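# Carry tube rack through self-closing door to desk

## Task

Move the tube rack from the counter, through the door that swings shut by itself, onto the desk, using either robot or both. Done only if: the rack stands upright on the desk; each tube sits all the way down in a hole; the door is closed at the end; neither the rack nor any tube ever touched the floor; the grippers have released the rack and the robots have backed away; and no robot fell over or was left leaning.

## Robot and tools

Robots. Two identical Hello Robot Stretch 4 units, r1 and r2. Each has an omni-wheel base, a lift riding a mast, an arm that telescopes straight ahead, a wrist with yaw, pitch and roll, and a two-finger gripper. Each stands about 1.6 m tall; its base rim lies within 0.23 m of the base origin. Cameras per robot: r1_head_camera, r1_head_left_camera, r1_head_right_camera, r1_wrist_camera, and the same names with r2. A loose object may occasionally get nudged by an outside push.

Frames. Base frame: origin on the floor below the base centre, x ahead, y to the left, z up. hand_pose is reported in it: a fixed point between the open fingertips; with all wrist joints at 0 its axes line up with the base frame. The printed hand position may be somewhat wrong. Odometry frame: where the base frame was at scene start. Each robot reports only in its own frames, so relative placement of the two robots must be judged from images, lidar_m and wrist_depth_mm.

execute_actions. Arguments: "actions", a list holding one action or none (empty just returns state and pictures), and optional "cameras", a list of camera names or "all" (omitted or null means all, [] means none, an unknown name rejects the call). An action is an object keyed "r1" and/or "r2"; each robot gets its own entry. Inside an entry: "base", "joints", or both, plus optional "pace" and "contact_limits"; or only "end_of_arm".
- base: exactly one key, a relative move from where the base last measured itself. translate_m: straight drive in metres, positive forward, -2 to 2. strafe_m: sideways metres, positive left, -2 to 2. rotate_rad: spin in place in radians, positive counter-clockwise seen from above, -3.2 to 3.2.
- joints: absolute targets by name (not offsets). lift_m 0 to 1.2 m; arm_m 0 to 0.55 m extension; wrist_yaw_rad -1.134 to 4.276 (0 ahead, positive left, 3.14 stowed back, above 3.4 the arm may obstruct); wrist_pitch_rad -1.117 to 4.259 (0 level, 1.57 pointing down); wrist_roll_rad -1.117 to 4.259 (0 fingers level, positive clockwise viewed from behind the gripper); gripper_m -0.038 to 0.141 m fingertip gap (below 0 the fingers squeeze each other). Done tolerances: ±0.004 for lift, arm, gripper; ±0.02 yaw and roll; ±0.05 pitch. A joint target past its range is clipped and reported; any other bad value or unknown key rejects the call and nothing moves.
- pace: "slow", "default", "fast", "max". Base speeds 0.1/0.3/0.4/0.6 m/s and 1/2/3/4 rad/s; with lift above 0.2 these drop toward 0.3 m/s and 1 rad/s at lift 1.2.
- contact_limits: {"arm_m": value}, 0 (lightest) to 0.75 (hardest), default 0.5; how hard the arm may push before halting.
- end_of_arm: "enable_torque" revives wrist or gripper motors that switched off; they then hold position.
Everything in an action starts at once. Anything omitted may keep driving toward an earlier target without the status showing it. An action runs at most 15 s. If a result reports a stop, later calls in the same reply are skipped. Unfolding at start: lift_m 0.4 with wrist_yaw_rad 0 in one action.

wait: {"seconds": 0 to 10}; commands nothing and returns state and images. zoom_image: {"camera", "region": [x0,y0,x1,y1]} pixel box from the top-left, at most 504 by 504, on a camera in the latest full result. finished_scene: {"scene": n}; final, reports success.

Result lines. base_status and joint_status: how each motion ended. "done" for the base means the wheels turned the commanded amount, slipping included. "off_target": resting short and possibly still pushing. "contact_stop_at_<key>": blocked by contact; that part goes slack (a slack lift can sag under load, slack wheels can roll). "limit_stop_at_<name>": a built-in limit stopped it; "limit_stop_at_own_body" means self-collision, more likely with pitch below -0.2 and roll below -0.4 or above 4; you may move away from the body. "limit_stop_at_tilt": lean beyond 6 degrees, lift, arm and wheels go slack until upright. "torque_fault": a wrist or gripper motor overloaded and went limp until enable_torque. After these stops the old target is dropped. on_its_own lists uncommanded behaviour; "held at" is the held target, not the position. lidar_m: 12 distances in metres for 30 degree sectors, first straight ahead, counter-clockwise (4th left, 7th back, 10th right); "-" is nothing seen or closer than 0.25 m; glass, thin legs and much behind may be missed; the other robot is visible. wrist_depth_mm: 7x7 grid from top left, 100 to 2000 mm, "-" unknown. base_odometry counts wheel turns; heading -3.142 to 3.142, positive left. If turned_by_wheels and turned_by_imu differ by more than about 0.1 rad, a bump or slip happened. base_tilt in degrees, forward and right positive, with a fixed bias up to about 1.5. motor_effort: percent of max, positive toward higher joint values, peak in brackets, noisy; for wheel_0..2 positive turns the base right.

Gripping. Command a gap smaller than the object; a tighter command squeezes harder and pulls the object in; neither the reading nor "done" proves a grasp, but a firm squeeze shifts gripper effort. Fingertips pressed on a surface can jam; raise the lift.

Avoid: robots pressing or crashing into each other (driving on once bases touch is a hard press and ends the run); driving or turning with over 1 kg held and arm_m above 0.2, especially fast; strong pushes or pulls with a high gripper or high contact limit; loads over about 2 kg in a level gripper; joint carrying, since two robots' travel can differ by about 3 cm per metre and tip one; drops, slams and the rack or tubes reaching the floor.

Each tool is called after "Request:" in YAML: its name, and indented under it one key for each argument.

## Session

Request:
execute_actions:
  actions: []

Scene clock: 0.00 s.
r1.base_odometry: x=+0.000 y=+0.000 heading=+0.000 (m, m, rad; r1's odometry frame)
r1.turned_by_wheels: +0.000 (rad since the last result)
r1.turned_by_imu: +0.000 (rad since the last result)
r1.base_tilt: forward=-0.4 right=+0.7 (deg)
r1.lidar_m: 1.00 0.84 0.83 0.99 1.70 2.04 2.34 3.87 1.83 2.36 1.94 1.84
r1.base_status: not commanded
r1.joint_positions: lift_m=+0.226 arm_m=+0.000 wrist_yaw_rad=+3.172 wrist_pitch_rad=-0.006 wrist_roll_rad=+0.009 gripper_m=+0.057
r1.joint_status: not commanded
r1.motor_effort: lift_m=+20 arm_m=+0 wrist_yaw_rad=-1 wrist_pitch_rad=-7 wrist_roll_rad=+0 gripper_m=-2 wheel_0=+0 wheel_1=+0 wheel_2=+0 (%)
r1.hand_pose: x=-0.1204 y=+0.0786 z=+0.4059 quat_wxyz=(-0.015, +0.003, +0.004, +1.000) (m; r1's base frame)
r1.wrist_depth_mm: - 142 196 - - - 1808 / - - 139 - - - 1756 / - 106 138 - - - 1808 / - 114 138 - - - 1756 / 142 140 - - - - 1808 / 213 1808 1499 1808 224 1808 1708 / 213 1160 991 163 1008 1078 1182
r2.base_odometry: x=+0.000 y=+0.000 heading=+0.000 (m, m, rad; r2's odometry frame)
r2.turned_by_wheels: +0.000 (rad since the last result)
r2.turned_by_imu: +0.000 (rad since the last result)
r2.base_tilt: forward=+0.2 right=-0.3 (deg)
r2.lidar_m: 3.05 2.40 2.38 2.35 1.03 1.02 1.16 1.65 1.62 1.76 2.69 1.84
r2.base_status: not commanded
r2.joint_positions: lift_m=+0.173 arm_m=+0.000 wrist_yaw_rad=+3.104 wrist_pitch_rad=-0.008 wrist_roll_rad=+0.005 gripper_m=+0.057
r2.joint_status: not commanded
r2.motor_effort: lift_m=+19 arm_m=-1 wrist_yaw_rad=+0 wrist_pitch_rad=-8 wrist_roll_rad=-1 gripper_m=-3 wheel_0=+0 wheel_1=+0 wheel_2=+0 (%)
r2.hand_pose: x=-0.1144 y=+0.0981 z=+0.3530 quat_wxyz=(+0.019, +0.004, +0.003, +1.000) (m; r2's base frame)
r2.wrist_depth_mm: - 141 - - - 1756 1661 / - 127 273 - 1921 1205 1078 / - 129 191 1921 1921 1661 1499 / 141 142 - - - 1756 1537 / 1537 1808 - - 1983 1756 1537 / 1060 1205 196 1255 199 1281 1160 / 778 788 866 120 866 854 904
pictures: r1_head_camera, r1_head_left_camera, r1_head_right_camera, r1_wrist_camera, r2_head_camera, r2_head_left_camera, r2_head_right_camera, r2_wrist_camera
Images, in order (width x height): r1_head_camera 420x560, r1_head_left_camera 420x672, r1_head_right_camera 420x672, r1_wrist_camera 616x392, r2_head_camera 420x560, r2_head_left_camera 420x672, r2_head_right_camera 420x672, r2_wrist_camera 616x392.

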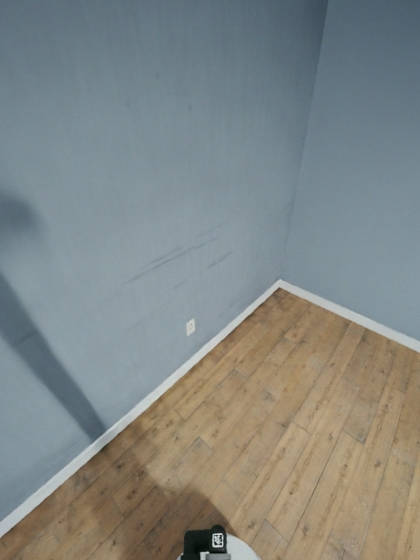

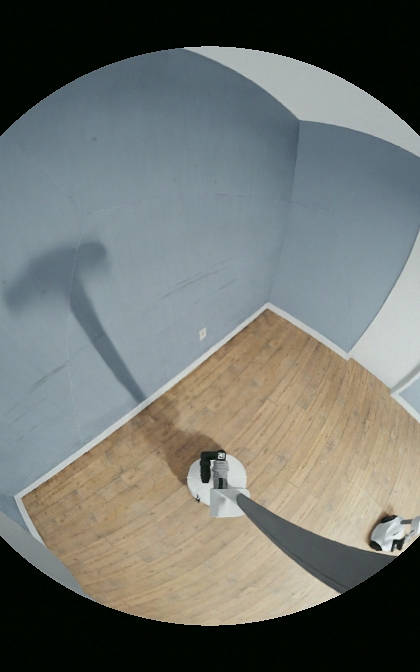

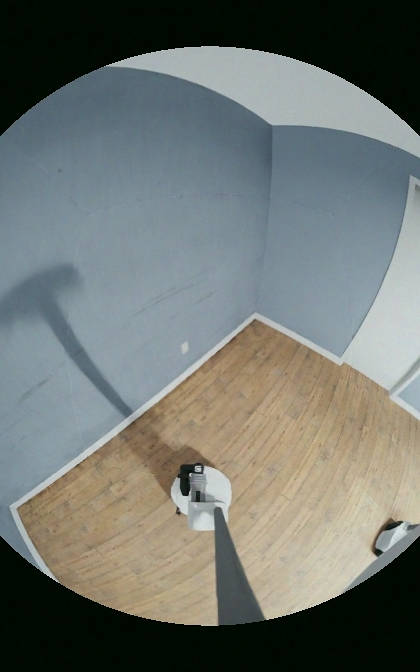

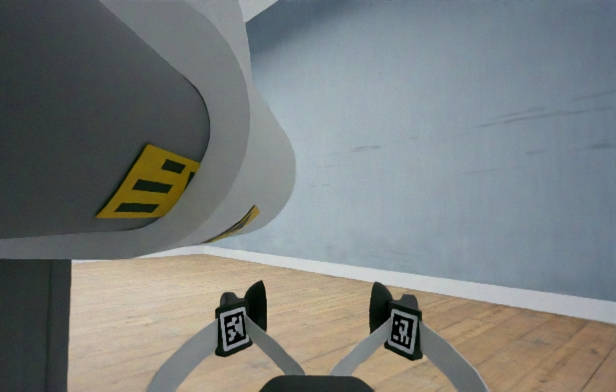

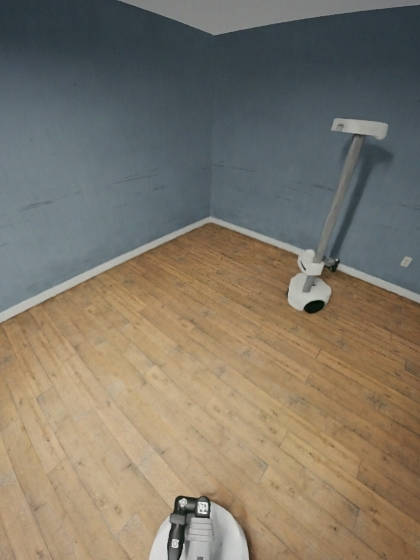

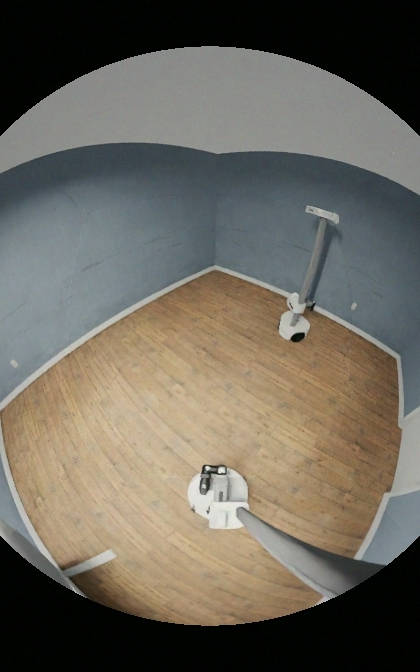

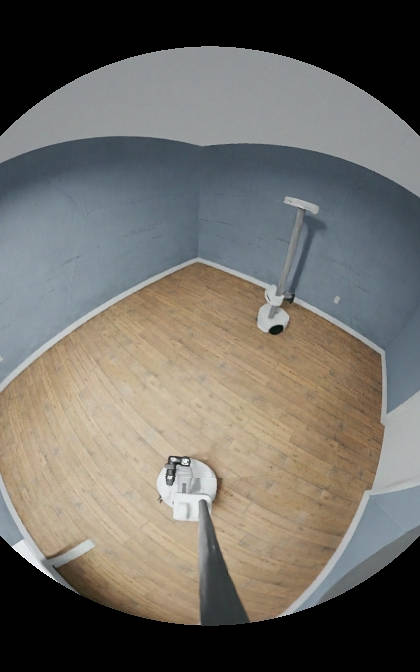

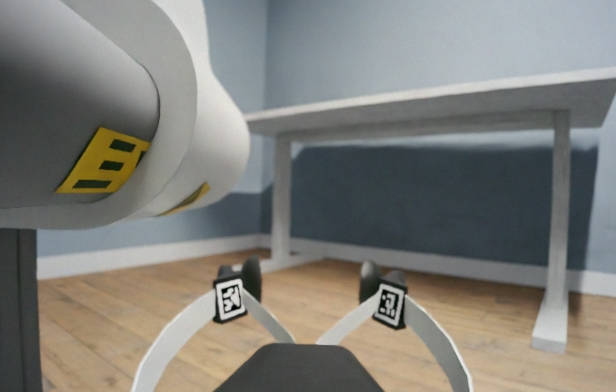

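Request:
execute_actions:
  actions:
    - {"r1": {"base": {"rotate_rad": -0.765}, "pace": "fast"}, "r2": {"base": {"rotate_rad": -2.22}, "pace": "max"}}
  cameras: ["r1_head_camera", "r1_head_right_camera", "r2_head_camera", "r2_head_left_camera"]

Scene clock: 20.87 s.
r1.base_odometry: x=+0.000 y=+0.000 heading=-0.765 (m, m, rad; r1's odometry frame)
r1.turned_by_wheels: -0.765 (rad since the last result)
r1.turned_by_imu: -0.757 (rad since the last result)
r1.base_tilt: forward=-0.5 right=+0.8 (deg)
r1.lidar_m: 1.93 1.24 0.89 0.85 0.88 1.24 2.02 2.10 2.89 1.83 1.96 2.14
r1.base_status: done
r1.joint_positions: lift_m=+0.226 arm_m=+0.000 wrist_yaw_rad=+3.172 wrist_pitch_rad=-0.006 wrist_roll_rad=+0.009 gripper_m=+0.057
r1.joint_status: not commanded
r1.motor_effort: lift_m=+20(20) arm_m=+0(0) wrist_yaw_rad=-1(0) wrist_pitch_rad=-7(7) wrist_roll_rad=+0(0) gripper_m=+2(5) wheel_0=+1(8) wheel_1=+1(7) wheel_2=+1(6) (%)
r1.hand_pose: x=-0.1204 y=+0.0786 z=+0.4059 quat_wxyz=(-0.015, +0.003, +0.004, +1.000) (m; r1's base frame)
r1.wrist_depth_mm: - 142 196 - - 1983 1255 / - - 139 - - - 1255 / - 106 137 - - 1983 1308 / - 114 138 - - 1983 1308 / 142 140 - - - 1983 1281 / 213 1808 1537 1921 224 1618 1281 / 213 1138 1008 163 1008 1098 1118
r2.base_odometry: x=+0.000 y=+0.000 heading=-2.220 (m, m, rad; r2's odometry frame)
r2.turned_by_wheels: -2.220 (rad since the last result)
r2.turned_by_imu: -2.239 (rad since the last result)
r2.base_tilt: forward=+0.2 right=-0.2 (deg)
r2.lidar_m: 1.61 1.69 2.35 1.86 3.02 2.48 2.39 2.55 1.06 1.02 1.09 1.56
r2.base_status: done
r2.joint_positions: lift_m=+0.173 arm_m=+0.000 wrist_yaw_rad=+3.104 wrist_pitch_rad=-0.008 wrist_roll_rad=+0.005 gripper_m=+0.057
r2.joint_status: not commanded
r2.motor_effort: lift_m=+19(19) arm_m=-1(1) wrist_yaw_rad=-1(1) wrist_pitch_rad=-8(8) wrist_roll_rad=-2(1) gripper_m=-4(2) wheel_0=-1(6) wheel_1=-1(8) wheel_2=-2(10) (%)
r2.hand_pose: x=-0.1143 y=+0.0981 z=+0.3530 quat_wxyz=(+0.019, +0.004, +0.003, +1.000) (m; r2's base frame)
r2.wrist_depth_mm: - 141 - - - - - / - 127 274 - - - - / - 129 190 - - - - / 141 142 - - - - - / 1756 - - - - - - / 1060 1182 196 1281 200 1281 1308 / 778 788 866 119 854 866 891
pictures: r1_head_camera, r1_head_right_camera, r2_head_camera, r2_head_left_camera
Images, in order (width x height): r1_head_camera 420x560, r1_head_right_camera 420x672, r2_head_camera 420x560, r2_head_left_camera 420x672.

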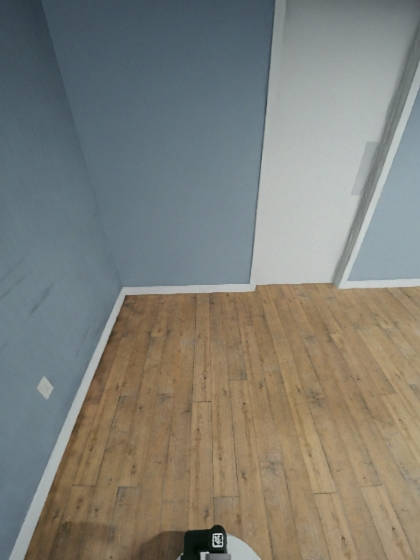

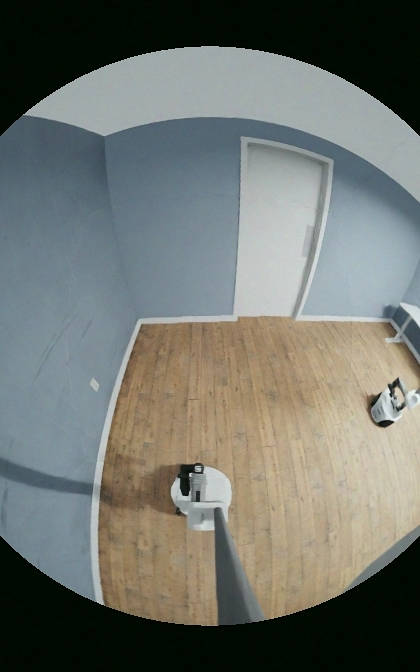

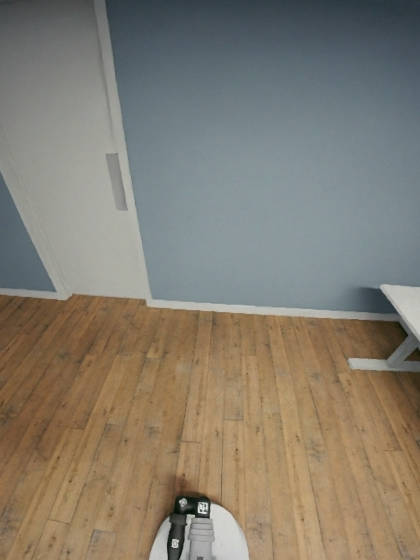

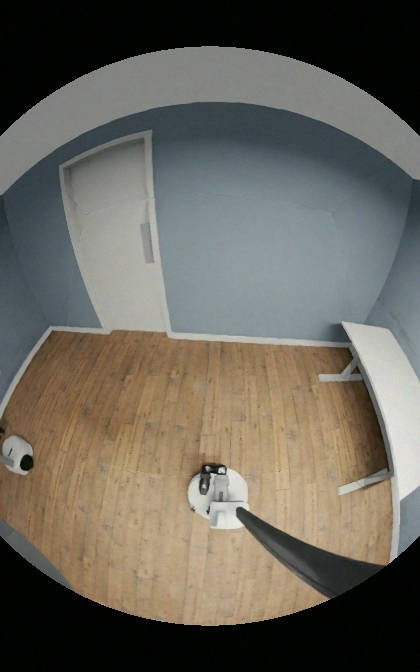

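Request:
zoom_image:
  camera: "r1_head_camera"
  region: [100, 250, 380, 320]

Request:
zoom_image:
  camera: "r2_head_camera"
  region: [0, 260, 280, 340]

Region (100, 250, 380, 320) of r1_head_camera's 420x560 image, scaled by 1.800, with more detail than that image has; it fills the top 126 rows of this view, and the rest is white.

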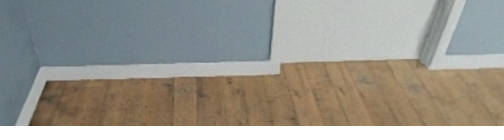

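Region (0, 260, 280, 340) of r2_head_camera's 420x560 image, scaled by 1.800, with more detail than that image has; it fills the top 144 rows of this view, and the rest is white.

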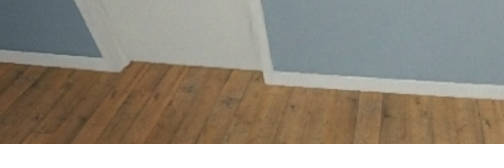

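Request:
execute_actions:
  actions:
    - {"r1": {"base": {"rotate_rad": -0.557}, "joints": {"lift_m": 0.19}, "pace": "max"}, "r2": {"base": {"rotate_rad": 1.534}, "pace": "max"}}
  cameras: []

Request:
execute_actions:
  actions:
    - {"r1": {"base": {"translate_m": 1.93}, "pace": "max"}}
  cameras: []

Request:
execute_actions:
  actions:
    - {"r1": {"base": {"rotate_rad": -1.03}, "pace": "max"}, "r2": {"base": {"translate_m": 0.3}, "pace": "max"}}
  cameras: ["r1_head_left_camera", "r1_head_right_camera", "r2_head_right_camera"]

Scene clock: 121.13 s.
r1.base_odometry: x=+0.000 y=+0.000 heading=-1.322 (m, m, rad; r1's odometry frame)
r1.turned_by_wheels: -0.557 (rad since the last result)
r1.turned_by_imu: -0.552 (rad since the last result)
r1.base_tilt: forward=-0.6 right=+0.6 (deg)
r1.lidar_m: 2.11 1.95 1.29 0.90 0.85 0.91 1.19 2.04 2.10 2.77 1.85 1.87
r1.base_status: done
r1.joint_positions: lift_m=+0.190 arm_m=+0.000 wrist_yaw_rad=+3.172 wrist_pitch_rad=-0.006 wrist_roll_rad=+0.009 gripper_m=+0.057
r1.joint_status: all done
r1.motor_effort: lift_m=+18(18) arm_m=+0(0) wrist_yaw_rad=-1(1) wrist_pitch_rad=-7(7) wrist_roll_rad=-1(1) gripper_m=-3(1) wheel_0=-1(5) wheel_1=-1(8) wheel_2=-1(9) (%)
r1.hand_pose: x=-0.1204 y=+0.0786 z=+0.3700 quat_wxyz=(-0.015, +0.003, +0.004, +1.000) (m; r1's base frame)
r1.wrist_depth_mm: - 142 196 1921 1336 991 820 / - - 139 1863 1308 1008 809 / - 106 138 1661 1281 1008 820 / - 114 138 1708 1281 1008 809 / 142 140 - 1808 1281 976 798 / 213 1661 1366 1576 224 976 798 / 213 1078 931 163 917 878 798
r2.base_odometry: x=+0.000 y=+0.000 heading=-0.686 (m, m, rad; r2's odometry frame)
r2.turned_by_wheels: +1.534 (rad since the last result)
r2.turned_by_imu: +1.546 (rad since the last result)
r2.base_tilt: forward=+0.2 right=-0.2 (deg)
r2.lidar_m: 1.84 1.92 2.49 2.38 2.48 1.95 1.03 1.10 1.49 1.59 1.66 2.25
r2.base_status: done
r2.joint_positions: lift_m=+0.173 arm_m=+0.000 wrist_yaw_rad=+3.104 wrist_pitch_rad=-0.008 wrist_roll_rad=+0.005 gripper_m=+0.057
r2.joint_status: not commanded
r2.motor_effort: lift_m=+19(19) arm_m=+0(1) wrist_yaw_rad=+0(0) wrist_pitch_rad=-8(8) wrist_roll_rad=-1(2) gripper_m=-4(3) wheel_0=+1(10) wheel_1=+1(7) wheel_2=+2(9) (%)
r2.hand_pose: x=-0.1143 y=+0.0981 z=+0.3530 quat_wxyz=(+0.019, +0.004, +0.003, +1.000) (m; r2's base frame)
r2.wrist_depth_mm: - 141 1983 1983 - - - / - 127 274 1983 - - - / - 129 191 - - - - / 141 143 1983 1983 - - - / 1661 1983 1983 1983 - - - / 1060 1205 196 1255 201 1281 1281 / 778 778 854 120 854 854 891
pictures: none
No camera images: the call's "cameras" was empty. Leave "cameras" out to get every camera's image.

Scene clock: 125.90 s.
r1.base_odometry: x=+0.475 y=-1.871 heading=-1.322 (m, m, rad; r1's odometry frame)
r1.turned_by_wheels: +0.000 (rad since the last result)
r1.turned_by_imu: +0.006 (rad since the last result)
r1.base_tilt: forward=-0.5 right=+0.6 (deg)
r1.lidar_m: 0.42 0.40 0.42 0.58 1.18 1.96 2.63 3.65 1.39 1.46 1.59 0.50
r1.base_status: done
r1.joint_positions: lift_m=+0.190 arm_m=+0.000 wrist_yaw_rad=+3.172 wrist_pitch_rad=-0.006 wrist_roll_rad=+0.009 gripper_m=+0.057
r1.joint_status: not commanded
r1.motor_effort: lift_m=+18(19) arm_m=+0(1) wrist_yaw_rad=-2(1) wrist_pitch_rad=-7(7) wrist_roll_rad=+0(0) gripper_m=-5(2) wheel_0=-2(12) wheel_1=-1(9) wheel_2=+0(12) (%)
r1.hand_pose: x=-0.1204 y=+0.0786 z=+0.3700 quat_wxyz=(-0.015, +0.003, +0.004, +1.000) (m; r1's base frame)
r1.wrist_depth_mm: - 142 197 - - - 1756 / - - 139 - - - 1808 / - 107 138 - - - 1756 / - 114 138 - - - 1756 / 143 140 - - - - 1708 / 213 1708 1366 1708 224 1708 1661 / 213 1060 917 163 917 991 1098
r2.base_odometry: x=+0.000 y=+0.000 heading=-0.686 (m, m, rad; r2's odometry frame)
r2.turned_by_wheels: +0.000 (rad since the last result)
r2.turned_by_imu: -0.001 (rad since the last result)
r2.base_tilt: forward=+0.3 right=-0.2 (deg)
r2.lidar_m: 2.90 2.98 2.51 2.38 2.46 1.93 1.05 1.10 1.52 1.60 1.41 1.46
r2.base_status: not commanded
r2.joint_positions: lift_m=+0.173 arm_m=+0.000 wrist_yaw_rad=+3.104 wrist_pitch_rad=-0.008 wrist_roll_rad=+0.005 gripper_m=+0.057
r2.joint_status: not commanded
r2.motor_effort: lift_m=+19(19) arm_m=-1(1) wrist_yaw_rad=+0(0) wrist_pitch_rad=-8(8) wrist_roll_rad=+0(1) gripper_m=-5(3) wheel_0=+1(1) wheel_1=+1(1) wheel_2=+2(2) (%)
r2.hand_pose: x=-0.1143 y=+0.0981 z=+0.3530 quat_wxyz=(+0.019, +0.004, +0.003, +1.000) (m; r2's base frame)
r2.wrist_depth_mm: - 141 1921 - - - - / - 127 274 1983 1983 - - / - 129 191 1983 - - - / 141 142 1983 1983 - - - / 1661 1921 1983 1983 - - - / 1078 1182 196 1255 200 1281 1255 / 778 778 854 120 854 842 891
pictures: none
No camera images: the call's "cameras" was empty. Leave "cameras" out to get every camera's image.

Scene clock: 127.80 s.
r1.base_odometry: x=+0.475 y=-1.871 heading=-2.352 (m, m, rad; r1's odometry frame)
r1.turned_by_wheels: -1.030 (rad since the last result)
r1.turned_by_imu: -1.019 (rad since the last result)
r1.base_tilt: forward=-0.5 right=+0.6 (deg)
r1.lidar_m: 1.45 0.50 0.42 0.40 0.43 0.57 1.26 1.95 2.64 3.65 1.22 2.13
r1.base_status: done
r1.joint_positions: lift_m=+0.190 arm_m=+0.000 wrist_yaw_rad=+3.172 wrist_pitch_rad=-0.006 wrist_roll_rad=+0.009 gripper_m=+0.057
r1.joint_status: not commanded
r1.motor_effort: lift_m=+19(18) arm_m=-1(0) wrist_yaw_rad=-2(1) wrist_pitch_rad=-7(7) wrist_roll_rad=+1(0) gripper_m=-4(7) wheel_0=+0(8) wheel_1=+0(9) wheel_2=+0(9) (%)
r1.hand_pose: x=-0.1204 y=+0.0786 z=+0.3700 quat_wxyz=(-0.015, +0.003, +0.004, +1.000) (m; r1's base frame)
r1.wrist_depth_mm: - 142 197 - 1464 683 549 / - - 139 - 1537 668 549 / - 106 138 - 1464 668 549 / - 114 138 - 1499 676 549 / 143 140 - - 1499 661 549 / 213 1661 1366 1708 224 647 549 / 213 1078 917 163 931 647 549
r2.base_odometry: x=+0.232 y=-0.190 heading=-0.686 (m, m, rad; r2's odometry frame)
r2.turned_by_wheels: +0.000 (rad since the last result)
r2.turned_by_imu: -0.002 (rad since the last result)
r2.base_tilt: forward=+0.3 right=-0.2 (deg)
r2.lidar_m: 2.60 2.69 2.52 2.39 2.48 2.25 1.33 1.42 1.69 1.60 1.22 2.22
r2.base_status: done
r2.joint_positions: lift_m=+0.173 arm_m=+0.000 wrist_yaw_rad=+3.104 wrist_pitch_rad=-0.008 wrist_roll_rad=+0.005 gripper_m=+0.057
r2.joint_status: not commanded
r2.motor_effort: lift_m=+19(19) arm_m=+0(1) wrist_yaw_rad=+0(0) wrist_pitch_rad=-8(9) wrist_roll_rad=+0(1) gripper_m=-6(5) wheel_0=-2(4) wheel_1=-2(0) wheel_2=+1(15) (%)
r2.hand_pose: x=-0.1143 y=+0.0981 z=+0.3530 quat_wxyz=(+0.019, +0.004, +0.003, +1.000) (m; r2's base frame)
r2.wrist_depth_mm: - 141 - - - - - / - 127 276 - - - - / - 129 191 - - - - / 141 143 - - - - - / 1618 - - - - - - / 1060 1205 196 1281 200 1308 1308 / 778 788 854 120 854 842 891
pictures: r1_head_left_camera, r1_head_right_camera, r2_head_right_camera
Images, in order (width x height): r1_head_left_camera 420x672, r1_head_right_camera 420x672, r2_head_right_camera 420x672.

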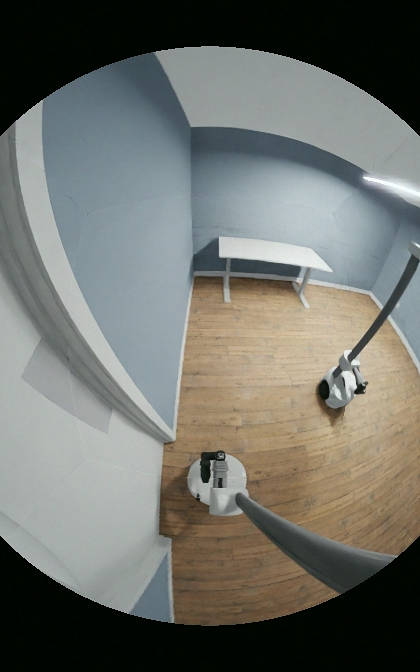

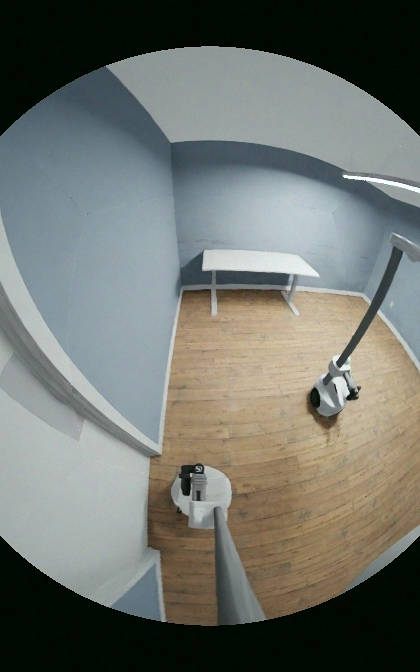

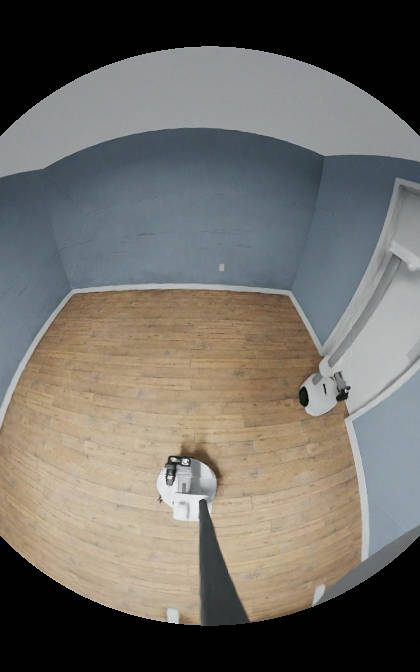

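Request:
zoom_image:
  camera: "r1_head_left_camera"
  region: [120, 400, 290, 570]

Region (120, 400, 290, 570) of r1_head_left_camera's 420x672 image, scaled by 2.965, with more detail than that image has.

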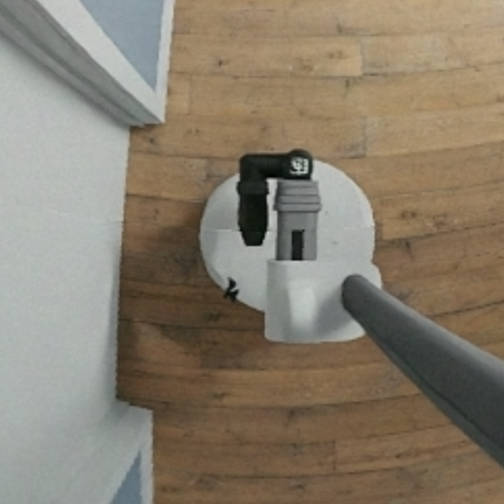

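Request:
execute_actions:
  actions:
    - {"r1": {"base": {"strafe_m": 0.18}, "pace": "fast"}}
  cameras: []

Request:
execute_actions:
  actions:
    - {"r1": {"base": {"strafe_m": 0.85}, "pace": "default"}, "r2": {"base": {"translate_m": 0.73}, "pace": "fast"}}
  cameras: ["r1_head_camera", "r1_head_left_camera", "r1_head_right_camera"]

Scene clock: 161.00 s.
r1.base_odometry: x=+0.603 y=-1.997 heading=-2.352 (m, m, rad; r1's odometry frame)
r1.turned_by_wheels: +0.000 (rad since the last result)
r1.turned_by_imu: +0.000 (rad since the last result)
r1.base_tilt: forward=-0.5 right=+0.6 (deg)
r1.lidar_m: 0.75 0.32 0.25 0.25 0.25 0.35 0.58 1.93 2.66 3.83 1.37 2.11
r1.base_status: done
r1.joint_positions: lift_m=+0.190 arm_m=+0.000 wrist_yaw_rad=+3.172 wrist_pitch_rad=-0.006 wrist_roll_rad=+0.009 gripper_m=+0.057
r1.joint_status: not commanded
r1.motor_effort: lift_m=+19(19) arm_m=-1(1) wrist_yaw_rad=-2(2) wrist_pitch_rad=-6(6) wrist_roll_rad=+0(0) gripper_m=-6(2) wheel_0=+0(9) wheel_1=+0(9) wheel_2=+1(2) (%)
r1.hand_pose: x=-0.1204 y=+0.0786 z=+0.3700 quat_wxyz=(-0.015, +0.003, +0.004, +1.000) (m; r1's base frame)
r1.wrist_depth_mm: - 142 197 - 691 402 272 / - - 139 - 683 402 272 / - 106 138 - 676 404 270 / - 114 138 - 676 402 272 / 142 140 - - 676 402 271 / 213 1708 1336 1708 224 402 271 / 213 1078 931 162 647 345 271
r2.base_odometry: x=+0.232 y=-0.190 heading=-0.686 (m, m, rad; r2's odometry frame)
r2.turned_by_wheels: +0.000 (rad since the last result)
r2.turned_by_imu: -0.001 (rad since the last result)
r2.base_tilt: forward=+0.2 right=-0.3 (deg)
r2.lidar_m: 2.60 2.68 2.51 2.39 2.46 2.25 1.33 1.40 1.70 1.60 1.39 2.23
r2.base_status: not commanded
r2.joint_positions: lift_m=+0.173 arm_m=+0.000 wrist_yaw_rad=+3.104 wrist_pitch_rad=-0.008 wrist_roll_rad=+0.005 gripper_m=+0.057
r2.joint_status: not commanded
r2.motor_effort: lift_m=+19(19) arm_m=-1(1) wrist_yaw_rad=+0(0) wrist_pitch_rad=-9(8) wrist_roll_rad=-1(2) gripper_m=-2(3) wheel_0=-2(2) wheel_1=-2(2) wheel_2=+1(1) (%)
r2.hand_pose: x=-0.1143 y=+0.0981 z=+0.3530 quat_wxyz=(+0.019, +0.004, +0.003, +1.000) (m; r2's base frame)
r2.wrist_depth_mm: - 141 - - - - - / - 127 274 - - - - / - 129 190 - - - - / 141 143 - - - - - / 1661 - - - - - - / 1060 1182 197 1255 199 1308 1255 / 778 788 866 120 854 842 891
pictures: none
No camera images: the call's "cameras" was empty. Leave "cameras" out to get every camera's image.

Scene clock: 165.17 s.
r1.base_odometry: x=+1.206 y=-2.596 heading=-2.352 (m, m, rad; r1's odometry frame)
r1.turned_by_wheels: +0.000 (rad since the last result)
r1.turned_by_imu: +0.061 (rad since the last result)
r1.base_tilt: forward=-0.6 right=+0.7 (deg)
r1.lidar_m: 2.18 2.29 4.20 4.09 0.25 2.29 0.25 0.29 0.86 2.05 0.58 0.79
r1.base_status: done
r1.joint_positions: lift_m=+0.190 arm_m=+0.000 wrist_yaw_rad=+3.172 wrist_pitch_rad=-0.006 wrist_roll_rad=+0.009 gripper_m=+0.057
r1.joint_status: not commanded
r1.motor_effort: lift_m=+18(18) arm_m=-1(1) wrist_yaw_rad=-2(1) wrist_pitch_rad=-7(6) wrist_roll_rad=+0(0) gripper_m=-4(6) wheel_0=-5(22) wheel_1=+0(27) wheel_2=+6(11) (%)
r1.hand_pose: x=-0.1204 y=+0.0787 z=+0.3700 quat_wxyz=(-0.015, +0.003, +0.004, +1.000) (m; r1's base frame)
r1.wrist_depth_mm: - 142 196 324 277 241 1921 / - - 139 324 273 240 1983 / - 106 138 304 272 239 1983 / - 114 138 301 271 236 1863 / 143 140 357 314 268 236 1921 / 213 462 355 309 224 234 1366 / 213 459 342 163 254 224 217
r2.base_odometry: x=+0.797 y=-0.653 heading=-0.686 (m, m, rad; r2's odometry frame)
r2.turned_by_wheels: +0.000 (rad since the last result)
r2.turned_by_imu: -0.005 (rad since the last result)
r2.base_tilt: forward=+0.3 right=-0.2 (deg)
r2.lidar_m: 1.86 1.94 2.54 2.42 2.51 3.02 2.12 2.16 1.66 1.62 1.66 1.96
r2.base_status: done
r2.joint_positions: lift_m=+0.173 arm_m=+0.000 wrist_yaw_rad=+3.104 wrist_pitch_rad=-0.008 wrist_roll_rad=+0.005 gripper_m=+0.057
r2.joint_status: not commanded
r2.motor_effort: lift_m=+19(19) arm_m=-1(1) wrist_yaw_rad=+0(0) wrist_pitch_rad=-8(9) wrist_roll_rad=+0(1) gripper_m=-4(3) wheel_0=-2(8) wheel_1=-2(5) wheel_2=+1(11) (%)
r2.hand_pose: x=-0.1143 y=+0.0981 z=+0.3530 quat_wxyz=(+0.019, +0.004, +0.003, +1.000) (m; r2's base frame)
r2.wrist_depth_mm: - 141 - - - - - / - 127 276 - - - - / - 129 191 - - - - / 141 143 - - - - - / 1756 - - - - - - / 1042 1205 196 1281 200 1308 1281 / 778 788 854 120 854 842 904
pictures: r1_head_camera, r1_head_left_camera, r1_head_right_camera
Images, in order (width x height): r1_head_camera 420x560, r1_head_left_camera 420x672, r1_head_right_camera 420x672.

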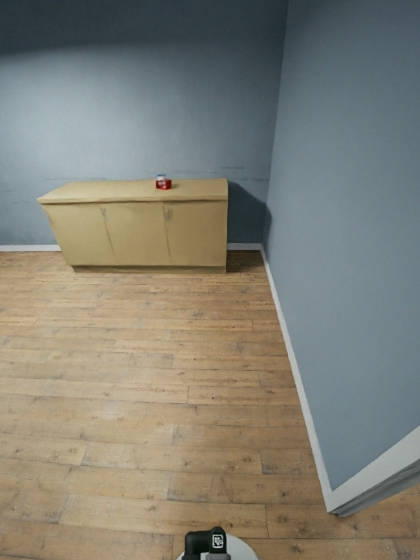

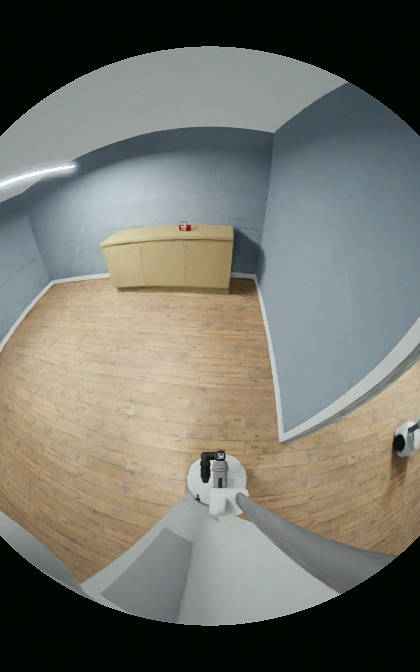

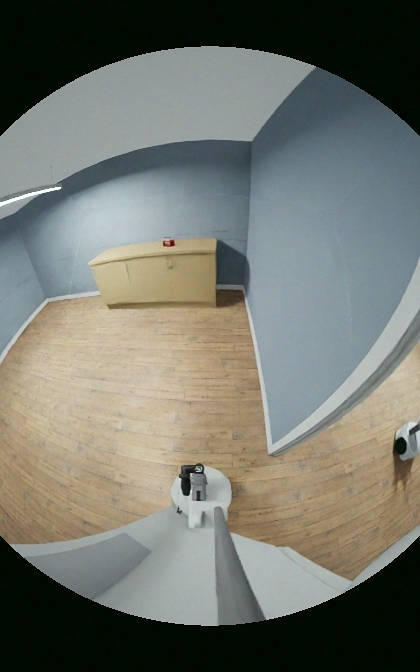

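Request:
zoom_image:
  camera: "r1_head_camera"
  region: [110, 155, 240, 230]

Region (110, 155, 240, 230) of r1_head_camera's 420x560 image, scaled by 3.877, with more detail than that image has; it fills the top 291 rows of this view, and the rest is white.

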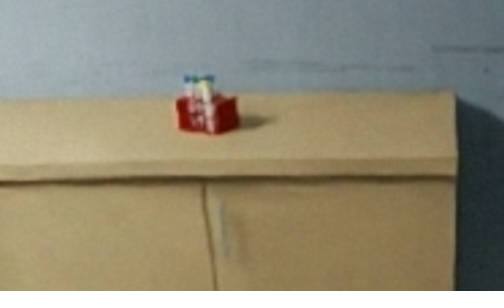

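Request:
execute_actions:
  actions:
    - {"r1": {"base": {"rotate_rad": 0.51}, "pace": "fast"}}
  cameras: []

Request:
execute_actions:
  actions:
    - {"r1": {"base": {"translate_m": 2.0}, "joints": {"lift_m": 0.95, "gripper_m": 0.141}, "pace": "max"}, "r2": {"base": {"strafe_m": -1.38}, "pace": "max"}}
  cameras: ["r1_head_camera", "r1_head_right_camera", "r2_head_right_camera"]

Scene clock: 229.23 s.
r1.base_odometry: x=+1.206 y=-2.596 heading=-1.842 (m, m, rad; r1's odometry frame)
r1.turned_by_wheels: +0.510 (rad since the last result)
r1.turned_by_imu: +0.503 (rad since the last result)
r1.base_tilt: forward=-0.7 right=+0.6 (deg)
r1.lidar_m: 2.28 4.12 4.06 0.25 2.69 0.25 0.27 0.83 2.04 0.57 0.77 2.17
r1.base_status: done
r1.joint_positions: lift_m=+0.190 arm_m=+0.000 wrist_yaw_rad=+3.172 wrist_pitch_rad=-0.006 wrist_roll_rad=+0.009 gripper_m=+0.057
r1.joint_status: not commanded
r1.motor_effort: lift_m=+18(18) arm_m=+0(0) wrist_yaw_rad=-1(1) wrist_pitch_rad=-6(6) wrist_roll_rad=+0(0) gripper_m=-4(3) wheel_0=-5(14) wheel_1=+2(10) wheel_2=+5(6) (%)
r1.hand_pose: x=-0.1204 y=+0.0787 z=+0.3700 quat_wxyz=(-0.015, +0.003, +0.004, +1.000) (m; r1's base frame)
r1.wrist_depth_mm: - 142 198 462 304 228 191 / - - 139 449 303 228 190 / - 106 138 394 300 226 189 / - 114 138 392 298 224 189 / 142 140 676 439 300 224 187 / 212 1661 661 439 224 223 187 / 213 1078 597 163 267 208 186
r2.base_odometry: x=+0.797 y=-0.653 heading=-0.686 (m, m, rad; r2's odometry frame)
r2.turned_by_wheels: +0.000 (rad since the last result)
r2.turned_by_imu: -0.001 (rad since the last result)
r2.base_tilt: forward=+0.3 right=-0.2 (deg)
r2.lidar_m: 1.87 1.92 2.54 2.42 2.48 3.03 2.14 2.18 1.67 1.62 1.66 1.97
r2.base_status: not commanded
r2.joint_positions: lift_m=+0.173 arm_m=+0.000 wrist_yaw_rad=+3.104 wrist_pitch_rad=-0.008 wrist_roll_rad=+0.005 gripper_m=+0.057
r2.joint_status: not commanded
r2.motor_effort: lift_m=+19(20) arm_m=-1(1) wrist_yaw_rad=+0(0) wrist_pitch_rad=-7(8) wrist_roll_rad=+0(1) gripper_m=-7(6) wheel_0=-2(2) wheel_1=-2(2) wheel_2=+1(1) (%)
r2.hand_pose: x=-0.1143 y=+0.0981 z=+0.3530 quat_wxyz=(+0.019, +0.004, +0.003, +1.000) (m; r2's base frame)
r2.wrist_depth_mm: - 141 - - - - - / - 127 274 - - - - / - 129 190 - - - - / 141 142 - - - - - / 1808 - - - - - - / 1078 1182 196 1255 200 1281 1255 / 768 788 854 120 854 854 904
pictures: none
No camera images: the call's "cameras" was empty. Leave "cameras" out to get every camera's image.

Scene clock: 234.13 s.
r1.base_odometry: x=+0.670 y=-4.523 heading=-1.842 (m, m, rad; r1's odometry frame)
r1.turned_by_wheels: +0.000 (rad since the last result)
r1.turned_by_imu: +0.006 (rad since the last result)
r1.base_tilt: forward=-0.5 right=+0.6 (deg)
r1.lidar_m: 0.53 0.76 3.02 3.17 3.72 3.61 2.02 1.62 1.53 0.68 0.49 0.47
r1.base_status: done
r1.joint_positions: lift_m=+0.950 arm_m=+0.000 wrist_yaw_rad=+3.172 wrist_pitch_rad=-0.006 wrist_roll_rad=+0.009 gripper_m=+0.141
r1.joint_status: all done
r1.motor_effort: lift_m=+21(24) arm_m=-1(1) wrist_yaw_rad=-1(1) wrist_pitch_rad=-6(8) wrist_roll_rad=+0(0) gripper_m=+1(7) wheel_0=-1(7) wheel_1=-1(10) wheel_2=-1(14) (%)
r1.hand_pose: x=-0.1204 y=+0.0787 z=+1.1299 quat_wxyz=(-0.015, +0.003, +0.004, +1.000) (m; r1's base frame)
r1.wrist_depth_mm: - 142 197 - - - - / - - 139 - - - - / - 106 138 - - - - / - 114 138 - - - - / 142 140 - - - - - / 213 1661 - - - 217 - / 212 1708 - 151 - - -
r2.base_odometry: x=-0.078 y=-1.720 heading=-0.686 (m, m, rad; r2's odometry frame)
r2.turned_by_wheels: +0.000 (rad since the last result)
r2.turned_by_imu: +0.001 (rad since the last result)
r2.base_tilt: forward=+0.2 right=-0.2 (deg)
r2.lidar_m: 0.75 1.97 2.65 3.80 3.92 2.16 0.96 0.35 0.38 0.38 0.39 0.47
r2.base_status: done
r2.joint_positions: lift_m=+0.173 arm_m=+0.000 wrist_yaw_rad=+3.104 wrist_pitch_rad=-0.008 wrist_roll_rad=+0.005 gripper_m=+0.057
r2.joint_status: not commanded
r2.motor_effort: lift_m=+19(19) arm_m=-1(1) wrist_yaw_rad=+0(0) wrist_pitch_rad=-8(8) wrist_roll_rad=+0(0) gripper_m=-4(2) wheel_0=+0(14) wheel_1=-1(10) wheel_2=+0(0) (%)
r2.hand_pose: x=-0.1143 y=+0.0981 z=+0.3530 quat_wxyz=(+0.019, +0.004, +0.003, +1.000) (m; r2's base frame)
r2.wrist_depth_mm: - 141 1576 - - - - / - 127 274 - - - - / - 129 190 - - - - / 141 143 1281 - - - - / 421 723 1499 - - - - / 445 723 196 1281 200 1308 1281 / 445 603 842 120 842 842 904
pictures: r1_head_camera, r1_head_right_camera, r2_head_right_camera
Images, in order (width x height): r1_head_camera 420x560, r1_head_right_camera 420x672, r2_head_right_camera 420x672.

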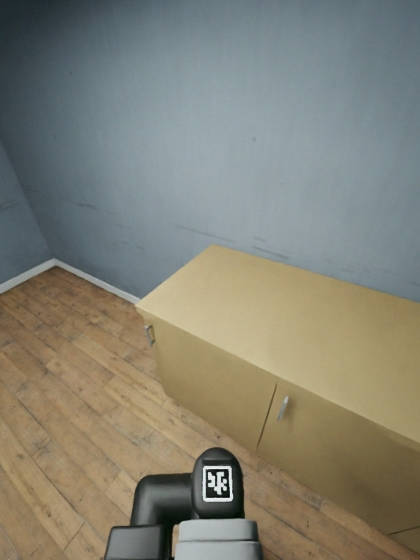

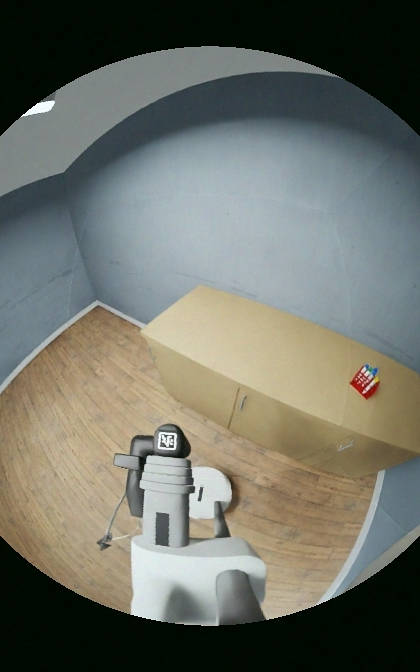

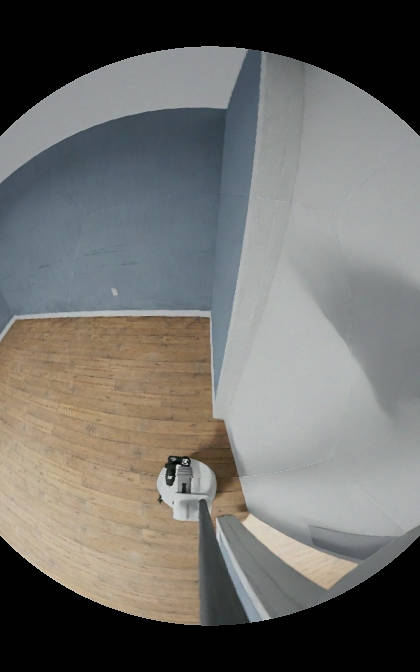

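Request:
execute_actions:
  actions:
    - {"r1": {"base": {"rotate_rad": -1.0}, "joints": {"wrist_yaw_rad": -0.022, "wrist_pitch_rad": 0.3, "wrist_roll_rad": -0.01}, "pace": "fast"}, "r2": {"base": {"translate_m": 0.04}, "pace": "default"}}
  cameras: ["r1_head_camera", "r1_wrist_camera"]

Scene clock: 245.37 s.
r1.base_odometry: x=+0.670 y=-4.523 heading=-2.842 (m, m, rad; r1's odometry frame)
r1.turned_by_wheels: -1.000 (rad since the last result)
r1.turned_by_imu: -0.989 (rad since the last result)
r1.base_tilt: forward=-0.6 right=+0.6 (deg)
r1.lidar_m: 0.51 0.48 0.53 0.82 3.03 3.25 3.69 3.59 2.05 1.57 1.56 0.66
r1.base_status: done
r1.joint_positions: lift_m=+0.950 arm_m=+0.000 wrist_yaw_rad=-0.021 wrist_pitch_rad=+0.302 wrist_roll_rad=-0.010 gripper_m=+0.141
r1.joint_status: all done
r1.motor_effort: lift_m=+20(21) arm_m=+0(1) wrist_yaw_rad=-3(10) wrist_pitch_rad=-6(6) wrist_roll_rad=-1(1) gripper_m=+1(1) wheel_0=+1(6) wheel_1=+1(4) wheel_2=+1(5) (%)
r1.hand_pose: x=+0.4441 y=-0.0933 z=+1.0423 quat_wxyz=(+0.989, -0.003, +0.151, -0.010) (m; r1's base frame)
r1.wrist_depth_mm: 759 798 878 976 1078 1182 1281 / 778 842 917 1008 1118 1255 1336 / 798 866 960 1042 1182 1308 1336 / 820 891 946 798 991 991 1308 / 609 615 615 621 634 634 634 / 449 430 459 459 462 217 627 / 359 345 373 151 492 539 676
r2.base_odometry: x=-0.047 y=-1.746 heading=-0.686 (m, m, rad; r2's odometry frame)
r2.turned_by_wheels: +0.000 (rad since the last result)
r2.turned_by_imu: -0.001 (rad since the last result)
r2.base_tilt: forward=+0.2 right=-0.2 (deg)
r2.lidar_m: 0.74 1.95 2.59 3.79 3.92 2.20 0.96 0.38 0.31 0.28 0.30 0.41
r2.base_status: done
r2.joint_positions: lift_m=+0.173 arm_m=+0.000 wrist_yaw_rad=+3.104 wrist_pitch_rad=-0.008 wrist_roll_rad=+0.005 gripper_m=+0.057
r2.joint_status: not commanded
r2.motor_effort: lift_m=+19(19) arm_m=-1(1) wrist_yaw_rad=+0(0) wrist_pitch_rad=-8(8) wrist_roll_rad=-2(1) gripper_m=-5(5) wheel_0=-1(5) wheel_1=+0(9) wheel_2=+1(7) (%)
r2.hand_pose: x=-0.1143 y=+0.0981 z=+0.3530 quat_wxyz=(+0.019, +0.004, +0.003, +1.000) (m; r2's base frame)
r2.wrist_depth_mm: - 141 1618 - - - - / - 127 273 - - - - / - 129 191 - - - - / 141 142 1255 - - - - / 439 723 1464 - - - - / 445 715 196 1281 200 1281 1308 / 439 609 854 120 854 842 891
pictures: r1_head_camera, r1_wrist_camera
Images, in order (width x height): r1_head_camera 420x560, r1_wrist_camera 616x392.

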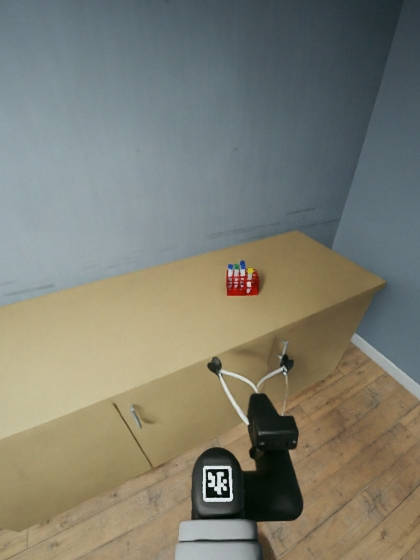

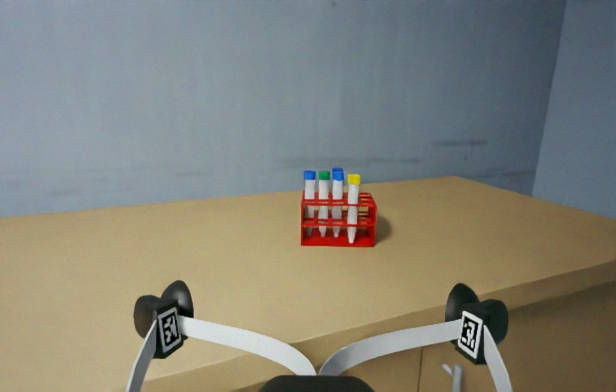

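Request:
zoom_image:
  camera: "r1_wrist_camera"
  region: [280, 155, 400, 260]

Request:
zoom_image:
  camera: "r1_head_camera"
  region: [190, 245, 320, 400]

Region (280, 155, 400, 260) of r1_wrist_camera's 616x392 image, scaled by 4.200; it fills the top 441 rows of this view, and the rest is white.

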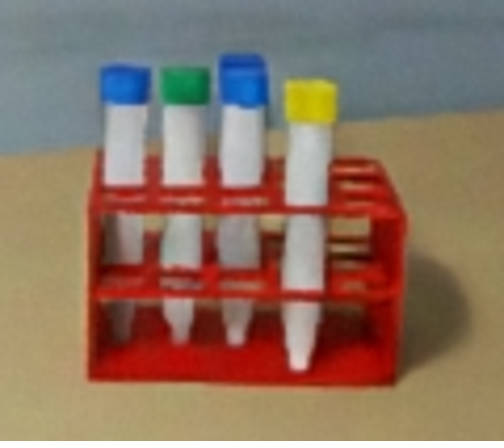

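Region (190, 245, 320, 400) of r1_head_camera's 420x560 image, scaled by 3.252, with more detail than that image has; it fills the left 423 columns of this view, and the rest is white.

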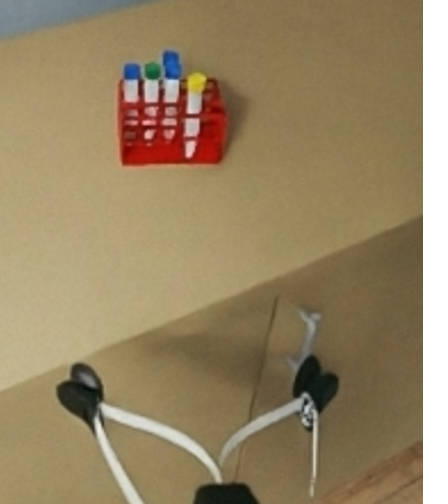

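Request:
execute_actions:
  actions:
    - {"r1": {"base": {"strafe_m": -0.03}, "joints": {"arm_m": 0.36, "lift_m": 0.863}, "pace": "fast", "contact_limits": {"arm_m": 0.3}}, "r2": {"base": {"strafe_m": -0.1}, "pace": "slow"}}
  cameras: ["r1_head_camera", "r1_wrist_camera"]

Scene clock: 270.00 s.
r1.base_odometry: x=+0.661 y=-4.494 heading=-2.842 (m, m, rad; r1's odometry frame)
r1.turned_by_wheels: +0.000 (rad since the last result)
r1.turned_by_imu: -0.001 (rad since the last result)
r1.base_tilt: forward=-0.6 right=+0.6 (deg)
r1.lidar_m: 0.50 0.50 0.53 0.82 3.05 3.25 3.68 3.56 2.02 1.54 1.53 0.68
r1.base_status: done
r1.joint_positions: lift_m=+0.863 arm_m=+0.359 wrist_yaw_rad=-0.022 wrist_pitch_rad=+0.302 wrist_roll_rad=-0.010 gripper_m=+0.141
r1.joint_status: all done
r1.motor_effort: lift_m=+17(19) arm_m=+6(7) wrist_yaw_rad=-2(4) wrist_pitch_rad=-6(7) wrist_roll_rad=+0(0) gripper_m=+1(3) wheel_0=+1(7) wheel_1=+1(8) wheel_2=+1(2) (%)
r1.contact_limits: arm_m 0.3
r1.hand_pose: x=+0.8033 y=-0.0934 z=+0.9555 quat_wxyz=(+0.989, -0.003, +0.151, -0.010) (m; r1's base frame)
r1.wrist_depth_mm: 508 549 591 647 732 798 904 / 521 564 615 676 759 842 960 / 539 585 640 691 778 904 1008 / 549 585 609 285 564 647 647 / 394 399 375 287 306 407 413 / 293 279 290 294 283 217 303 / 233 224 225 151 228 228 239
r2.base_odometry: x=-0.109 y=-1.822 heading=-0.686 (m, m, rad; r2's odometry frame)
r2.turned_by_wheels: +0.001 (rad since the last result)
r2.turned_by_imu: +0.000 (rad since the last result)
r2.base_tilt: forward=+0.3 right=-0.3 (deg)
r2.lidar_m: 0.54 1.94 2.59 3.90 4.02 2.18 0.49 0.30 0.25 - 0.25 0.28
r2.base_status: done
r2.joint_positions: lift_m=+0.173 arm_m=+0.000 wrist_yaw_rad=+3.104 wrist_pitch_rad=-0.008 wrist_roll_rad=+0.005 gripper_m=+0.057
r2.joint_status: not commanded
r2.motor_effort: lift_m=+19(19) arm_m=+0(1) wrist_yaw_rad=-1(0) wrist_pitch_rad=-8(8) wrist_roll_rad=+0(0) gripper_m=-2(4) wheel_0=+18(21) wheel_1=-12(12) wheel_2=+2(2) (%)
r2.hand_pose: x=-0.1143 y=+0.0981 z=+0.3530 quat_wxyz=(+0.019, +0.004, +0.003, +1.000) (m; r2's base frame)
r2.wrist_depth_mm: - 141 1060 - - - - / - 127 274 - - - - / - 129 191 - - - - / 141 143 842 - - - - / 421 452 991 - - - - / 421 455 196 1281 200 1308 1281 / 421 433 809 120 866 842 904
pictures: r1_head_camera, r1_wrist_camera
Images, in order (width x height): r1_head_camera 420x560, r1_wrist_camera 616x392.

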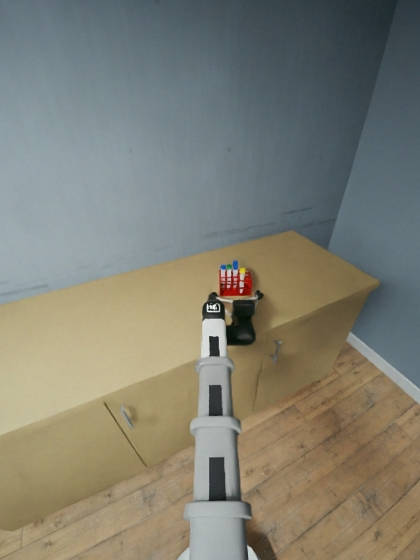

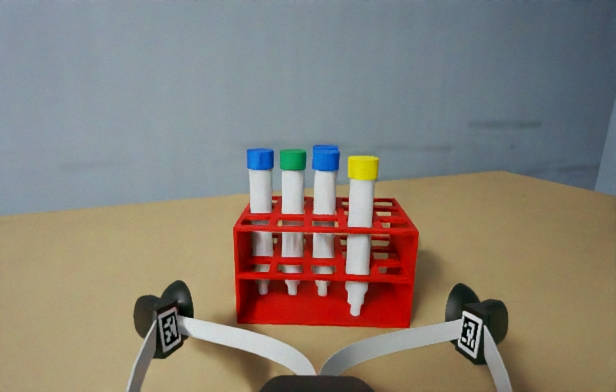

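Request:
execute_actions:
  actions:
    - {"r1": {"base": {"strafe_m": -0.005}, "joints": {"arm_m": 0.433}, "pace": "slow", "contact_limits": {"arm_m": 0.3}}, "r2": {"base": {"strafe_m": -0.25}, "pace": "default"}}
  cameras: ["r1_wrist_camera", "r2_head_right_camera"]

Scene clock: 282.70 s.
r1.base_odometry: x=+0.660 y=-4.489 heading=-2.842 (m, m, rad; r1's odometry frame)
r1.turned_by_wheels: +0.000 (rad since the last result)
r1.turned_by_imu: -0.001 (rad since the last result)
r1.base_tilt: forward=-0.5 right=+0.6 (deg)
r1.lidar_m: 0.51 0.48 0.53 0.83 3.04 3.28 3.67 3.57 1.89 1.57 1.51 0.69
r1.base_status: done
r1.joint_positions: lift_m=+0.863 arm_m=+0.432 wrist_yaw_rad=-0.022 wrist_pitch_rad=+0.302 wrist_roll_rad=-0.010 gripper_m=+0.141
r1.joint_status: all done
r1.motor_effort: lift_m=+17(17) arm_m=+6(3) wrist_yaw_rad=-2(3) wrist_pitch_rad=-6(6) wrist_roll_rad=+0(0) gripper_m=+1(0) wheel_0=+0(3) wheel_1=-1(1) wheel_2=+0(2) (%)
r1.contact_limits: arm_m 0.3
r1.hand_pose: x=+0.8762 y=-0.0934 z=+0.9555 quat_wxyz=(+0.989, -0.003, +0.151, -0.010) (m; r1's base frame)
r1.wrist_depth_mm: 462 496 539 585 647 732 820 / 469 508 554 609 683 759 866 / 484 525 574 634 699 809 904 / 504 539 504 210 569 640 647 / 397 397 219 216 206 413 415 / 291 278 217 224 196 213 303 / 233 224 216 150 214 228 239
r2.base_odometry: x=-0.268 y=-2.015 heading=-0.686 (m, m, rad; r2's odometry frame)
r2.turned_by_wheels: +0.000 (rad since the last result)
r2.turned_by_imu: +0.002 (rad since the last result)
r2.base_tilt: forward=+0.2 right=-0.3 (deg)
r2.lidar_m: 0.27 0.56 2.61 4.14 4.18 0.31 0.28 2.11 0.30 0.25 - 0.25
r2.base_status: done
r2.joint_positions: lift_m=+0.173 arm_m=+0.000 wrist_yaw_rad=+3.104 wrist_pitch_rad=-0.008 wrist_roll_rad=+0.005 gripper_m=+0.057
r2.joint_status: not commanded
r2.motor_effort: lift_m=+19(19) arm_m=+0(1) wrist_yaw_rad=+0(0) wrist_pitch_rad=-8(8) wrist_roll_rad=+0(2) gripper_m=-3(2) wheel_0=+12(25) wheel_1=-6(19) wheel_2=-6(6) (%)
r2.hand_pose: x=-0.1143 y=+0.0981 z=+0.3530 quat_wxyz=(+0.019, +0.004, +0.003, +1.000) (m; r2's base frame)
r2.wrist_depth_mm: - 141 430 436 - - - / - 127 273 439 - - - / - 129 190 436 - - - / 141 143 424 439 - - - / 1808 - 439 439 - - - / 1042 1205 197 442 200 1308 1308 / 778 788 442 120 842 854 891
pictures: r1_wrist_camera, r2_head_right_camera
Images, in order (width x height): r1_wrist_camera 616x392, r2_head_right_camera 420x672.

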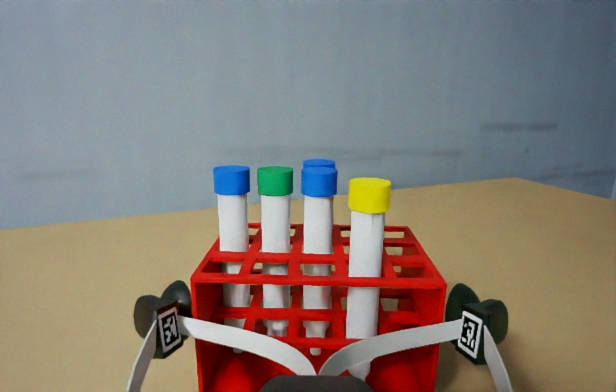

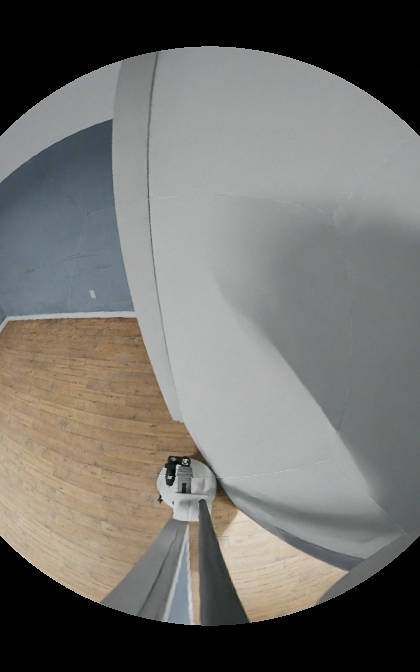

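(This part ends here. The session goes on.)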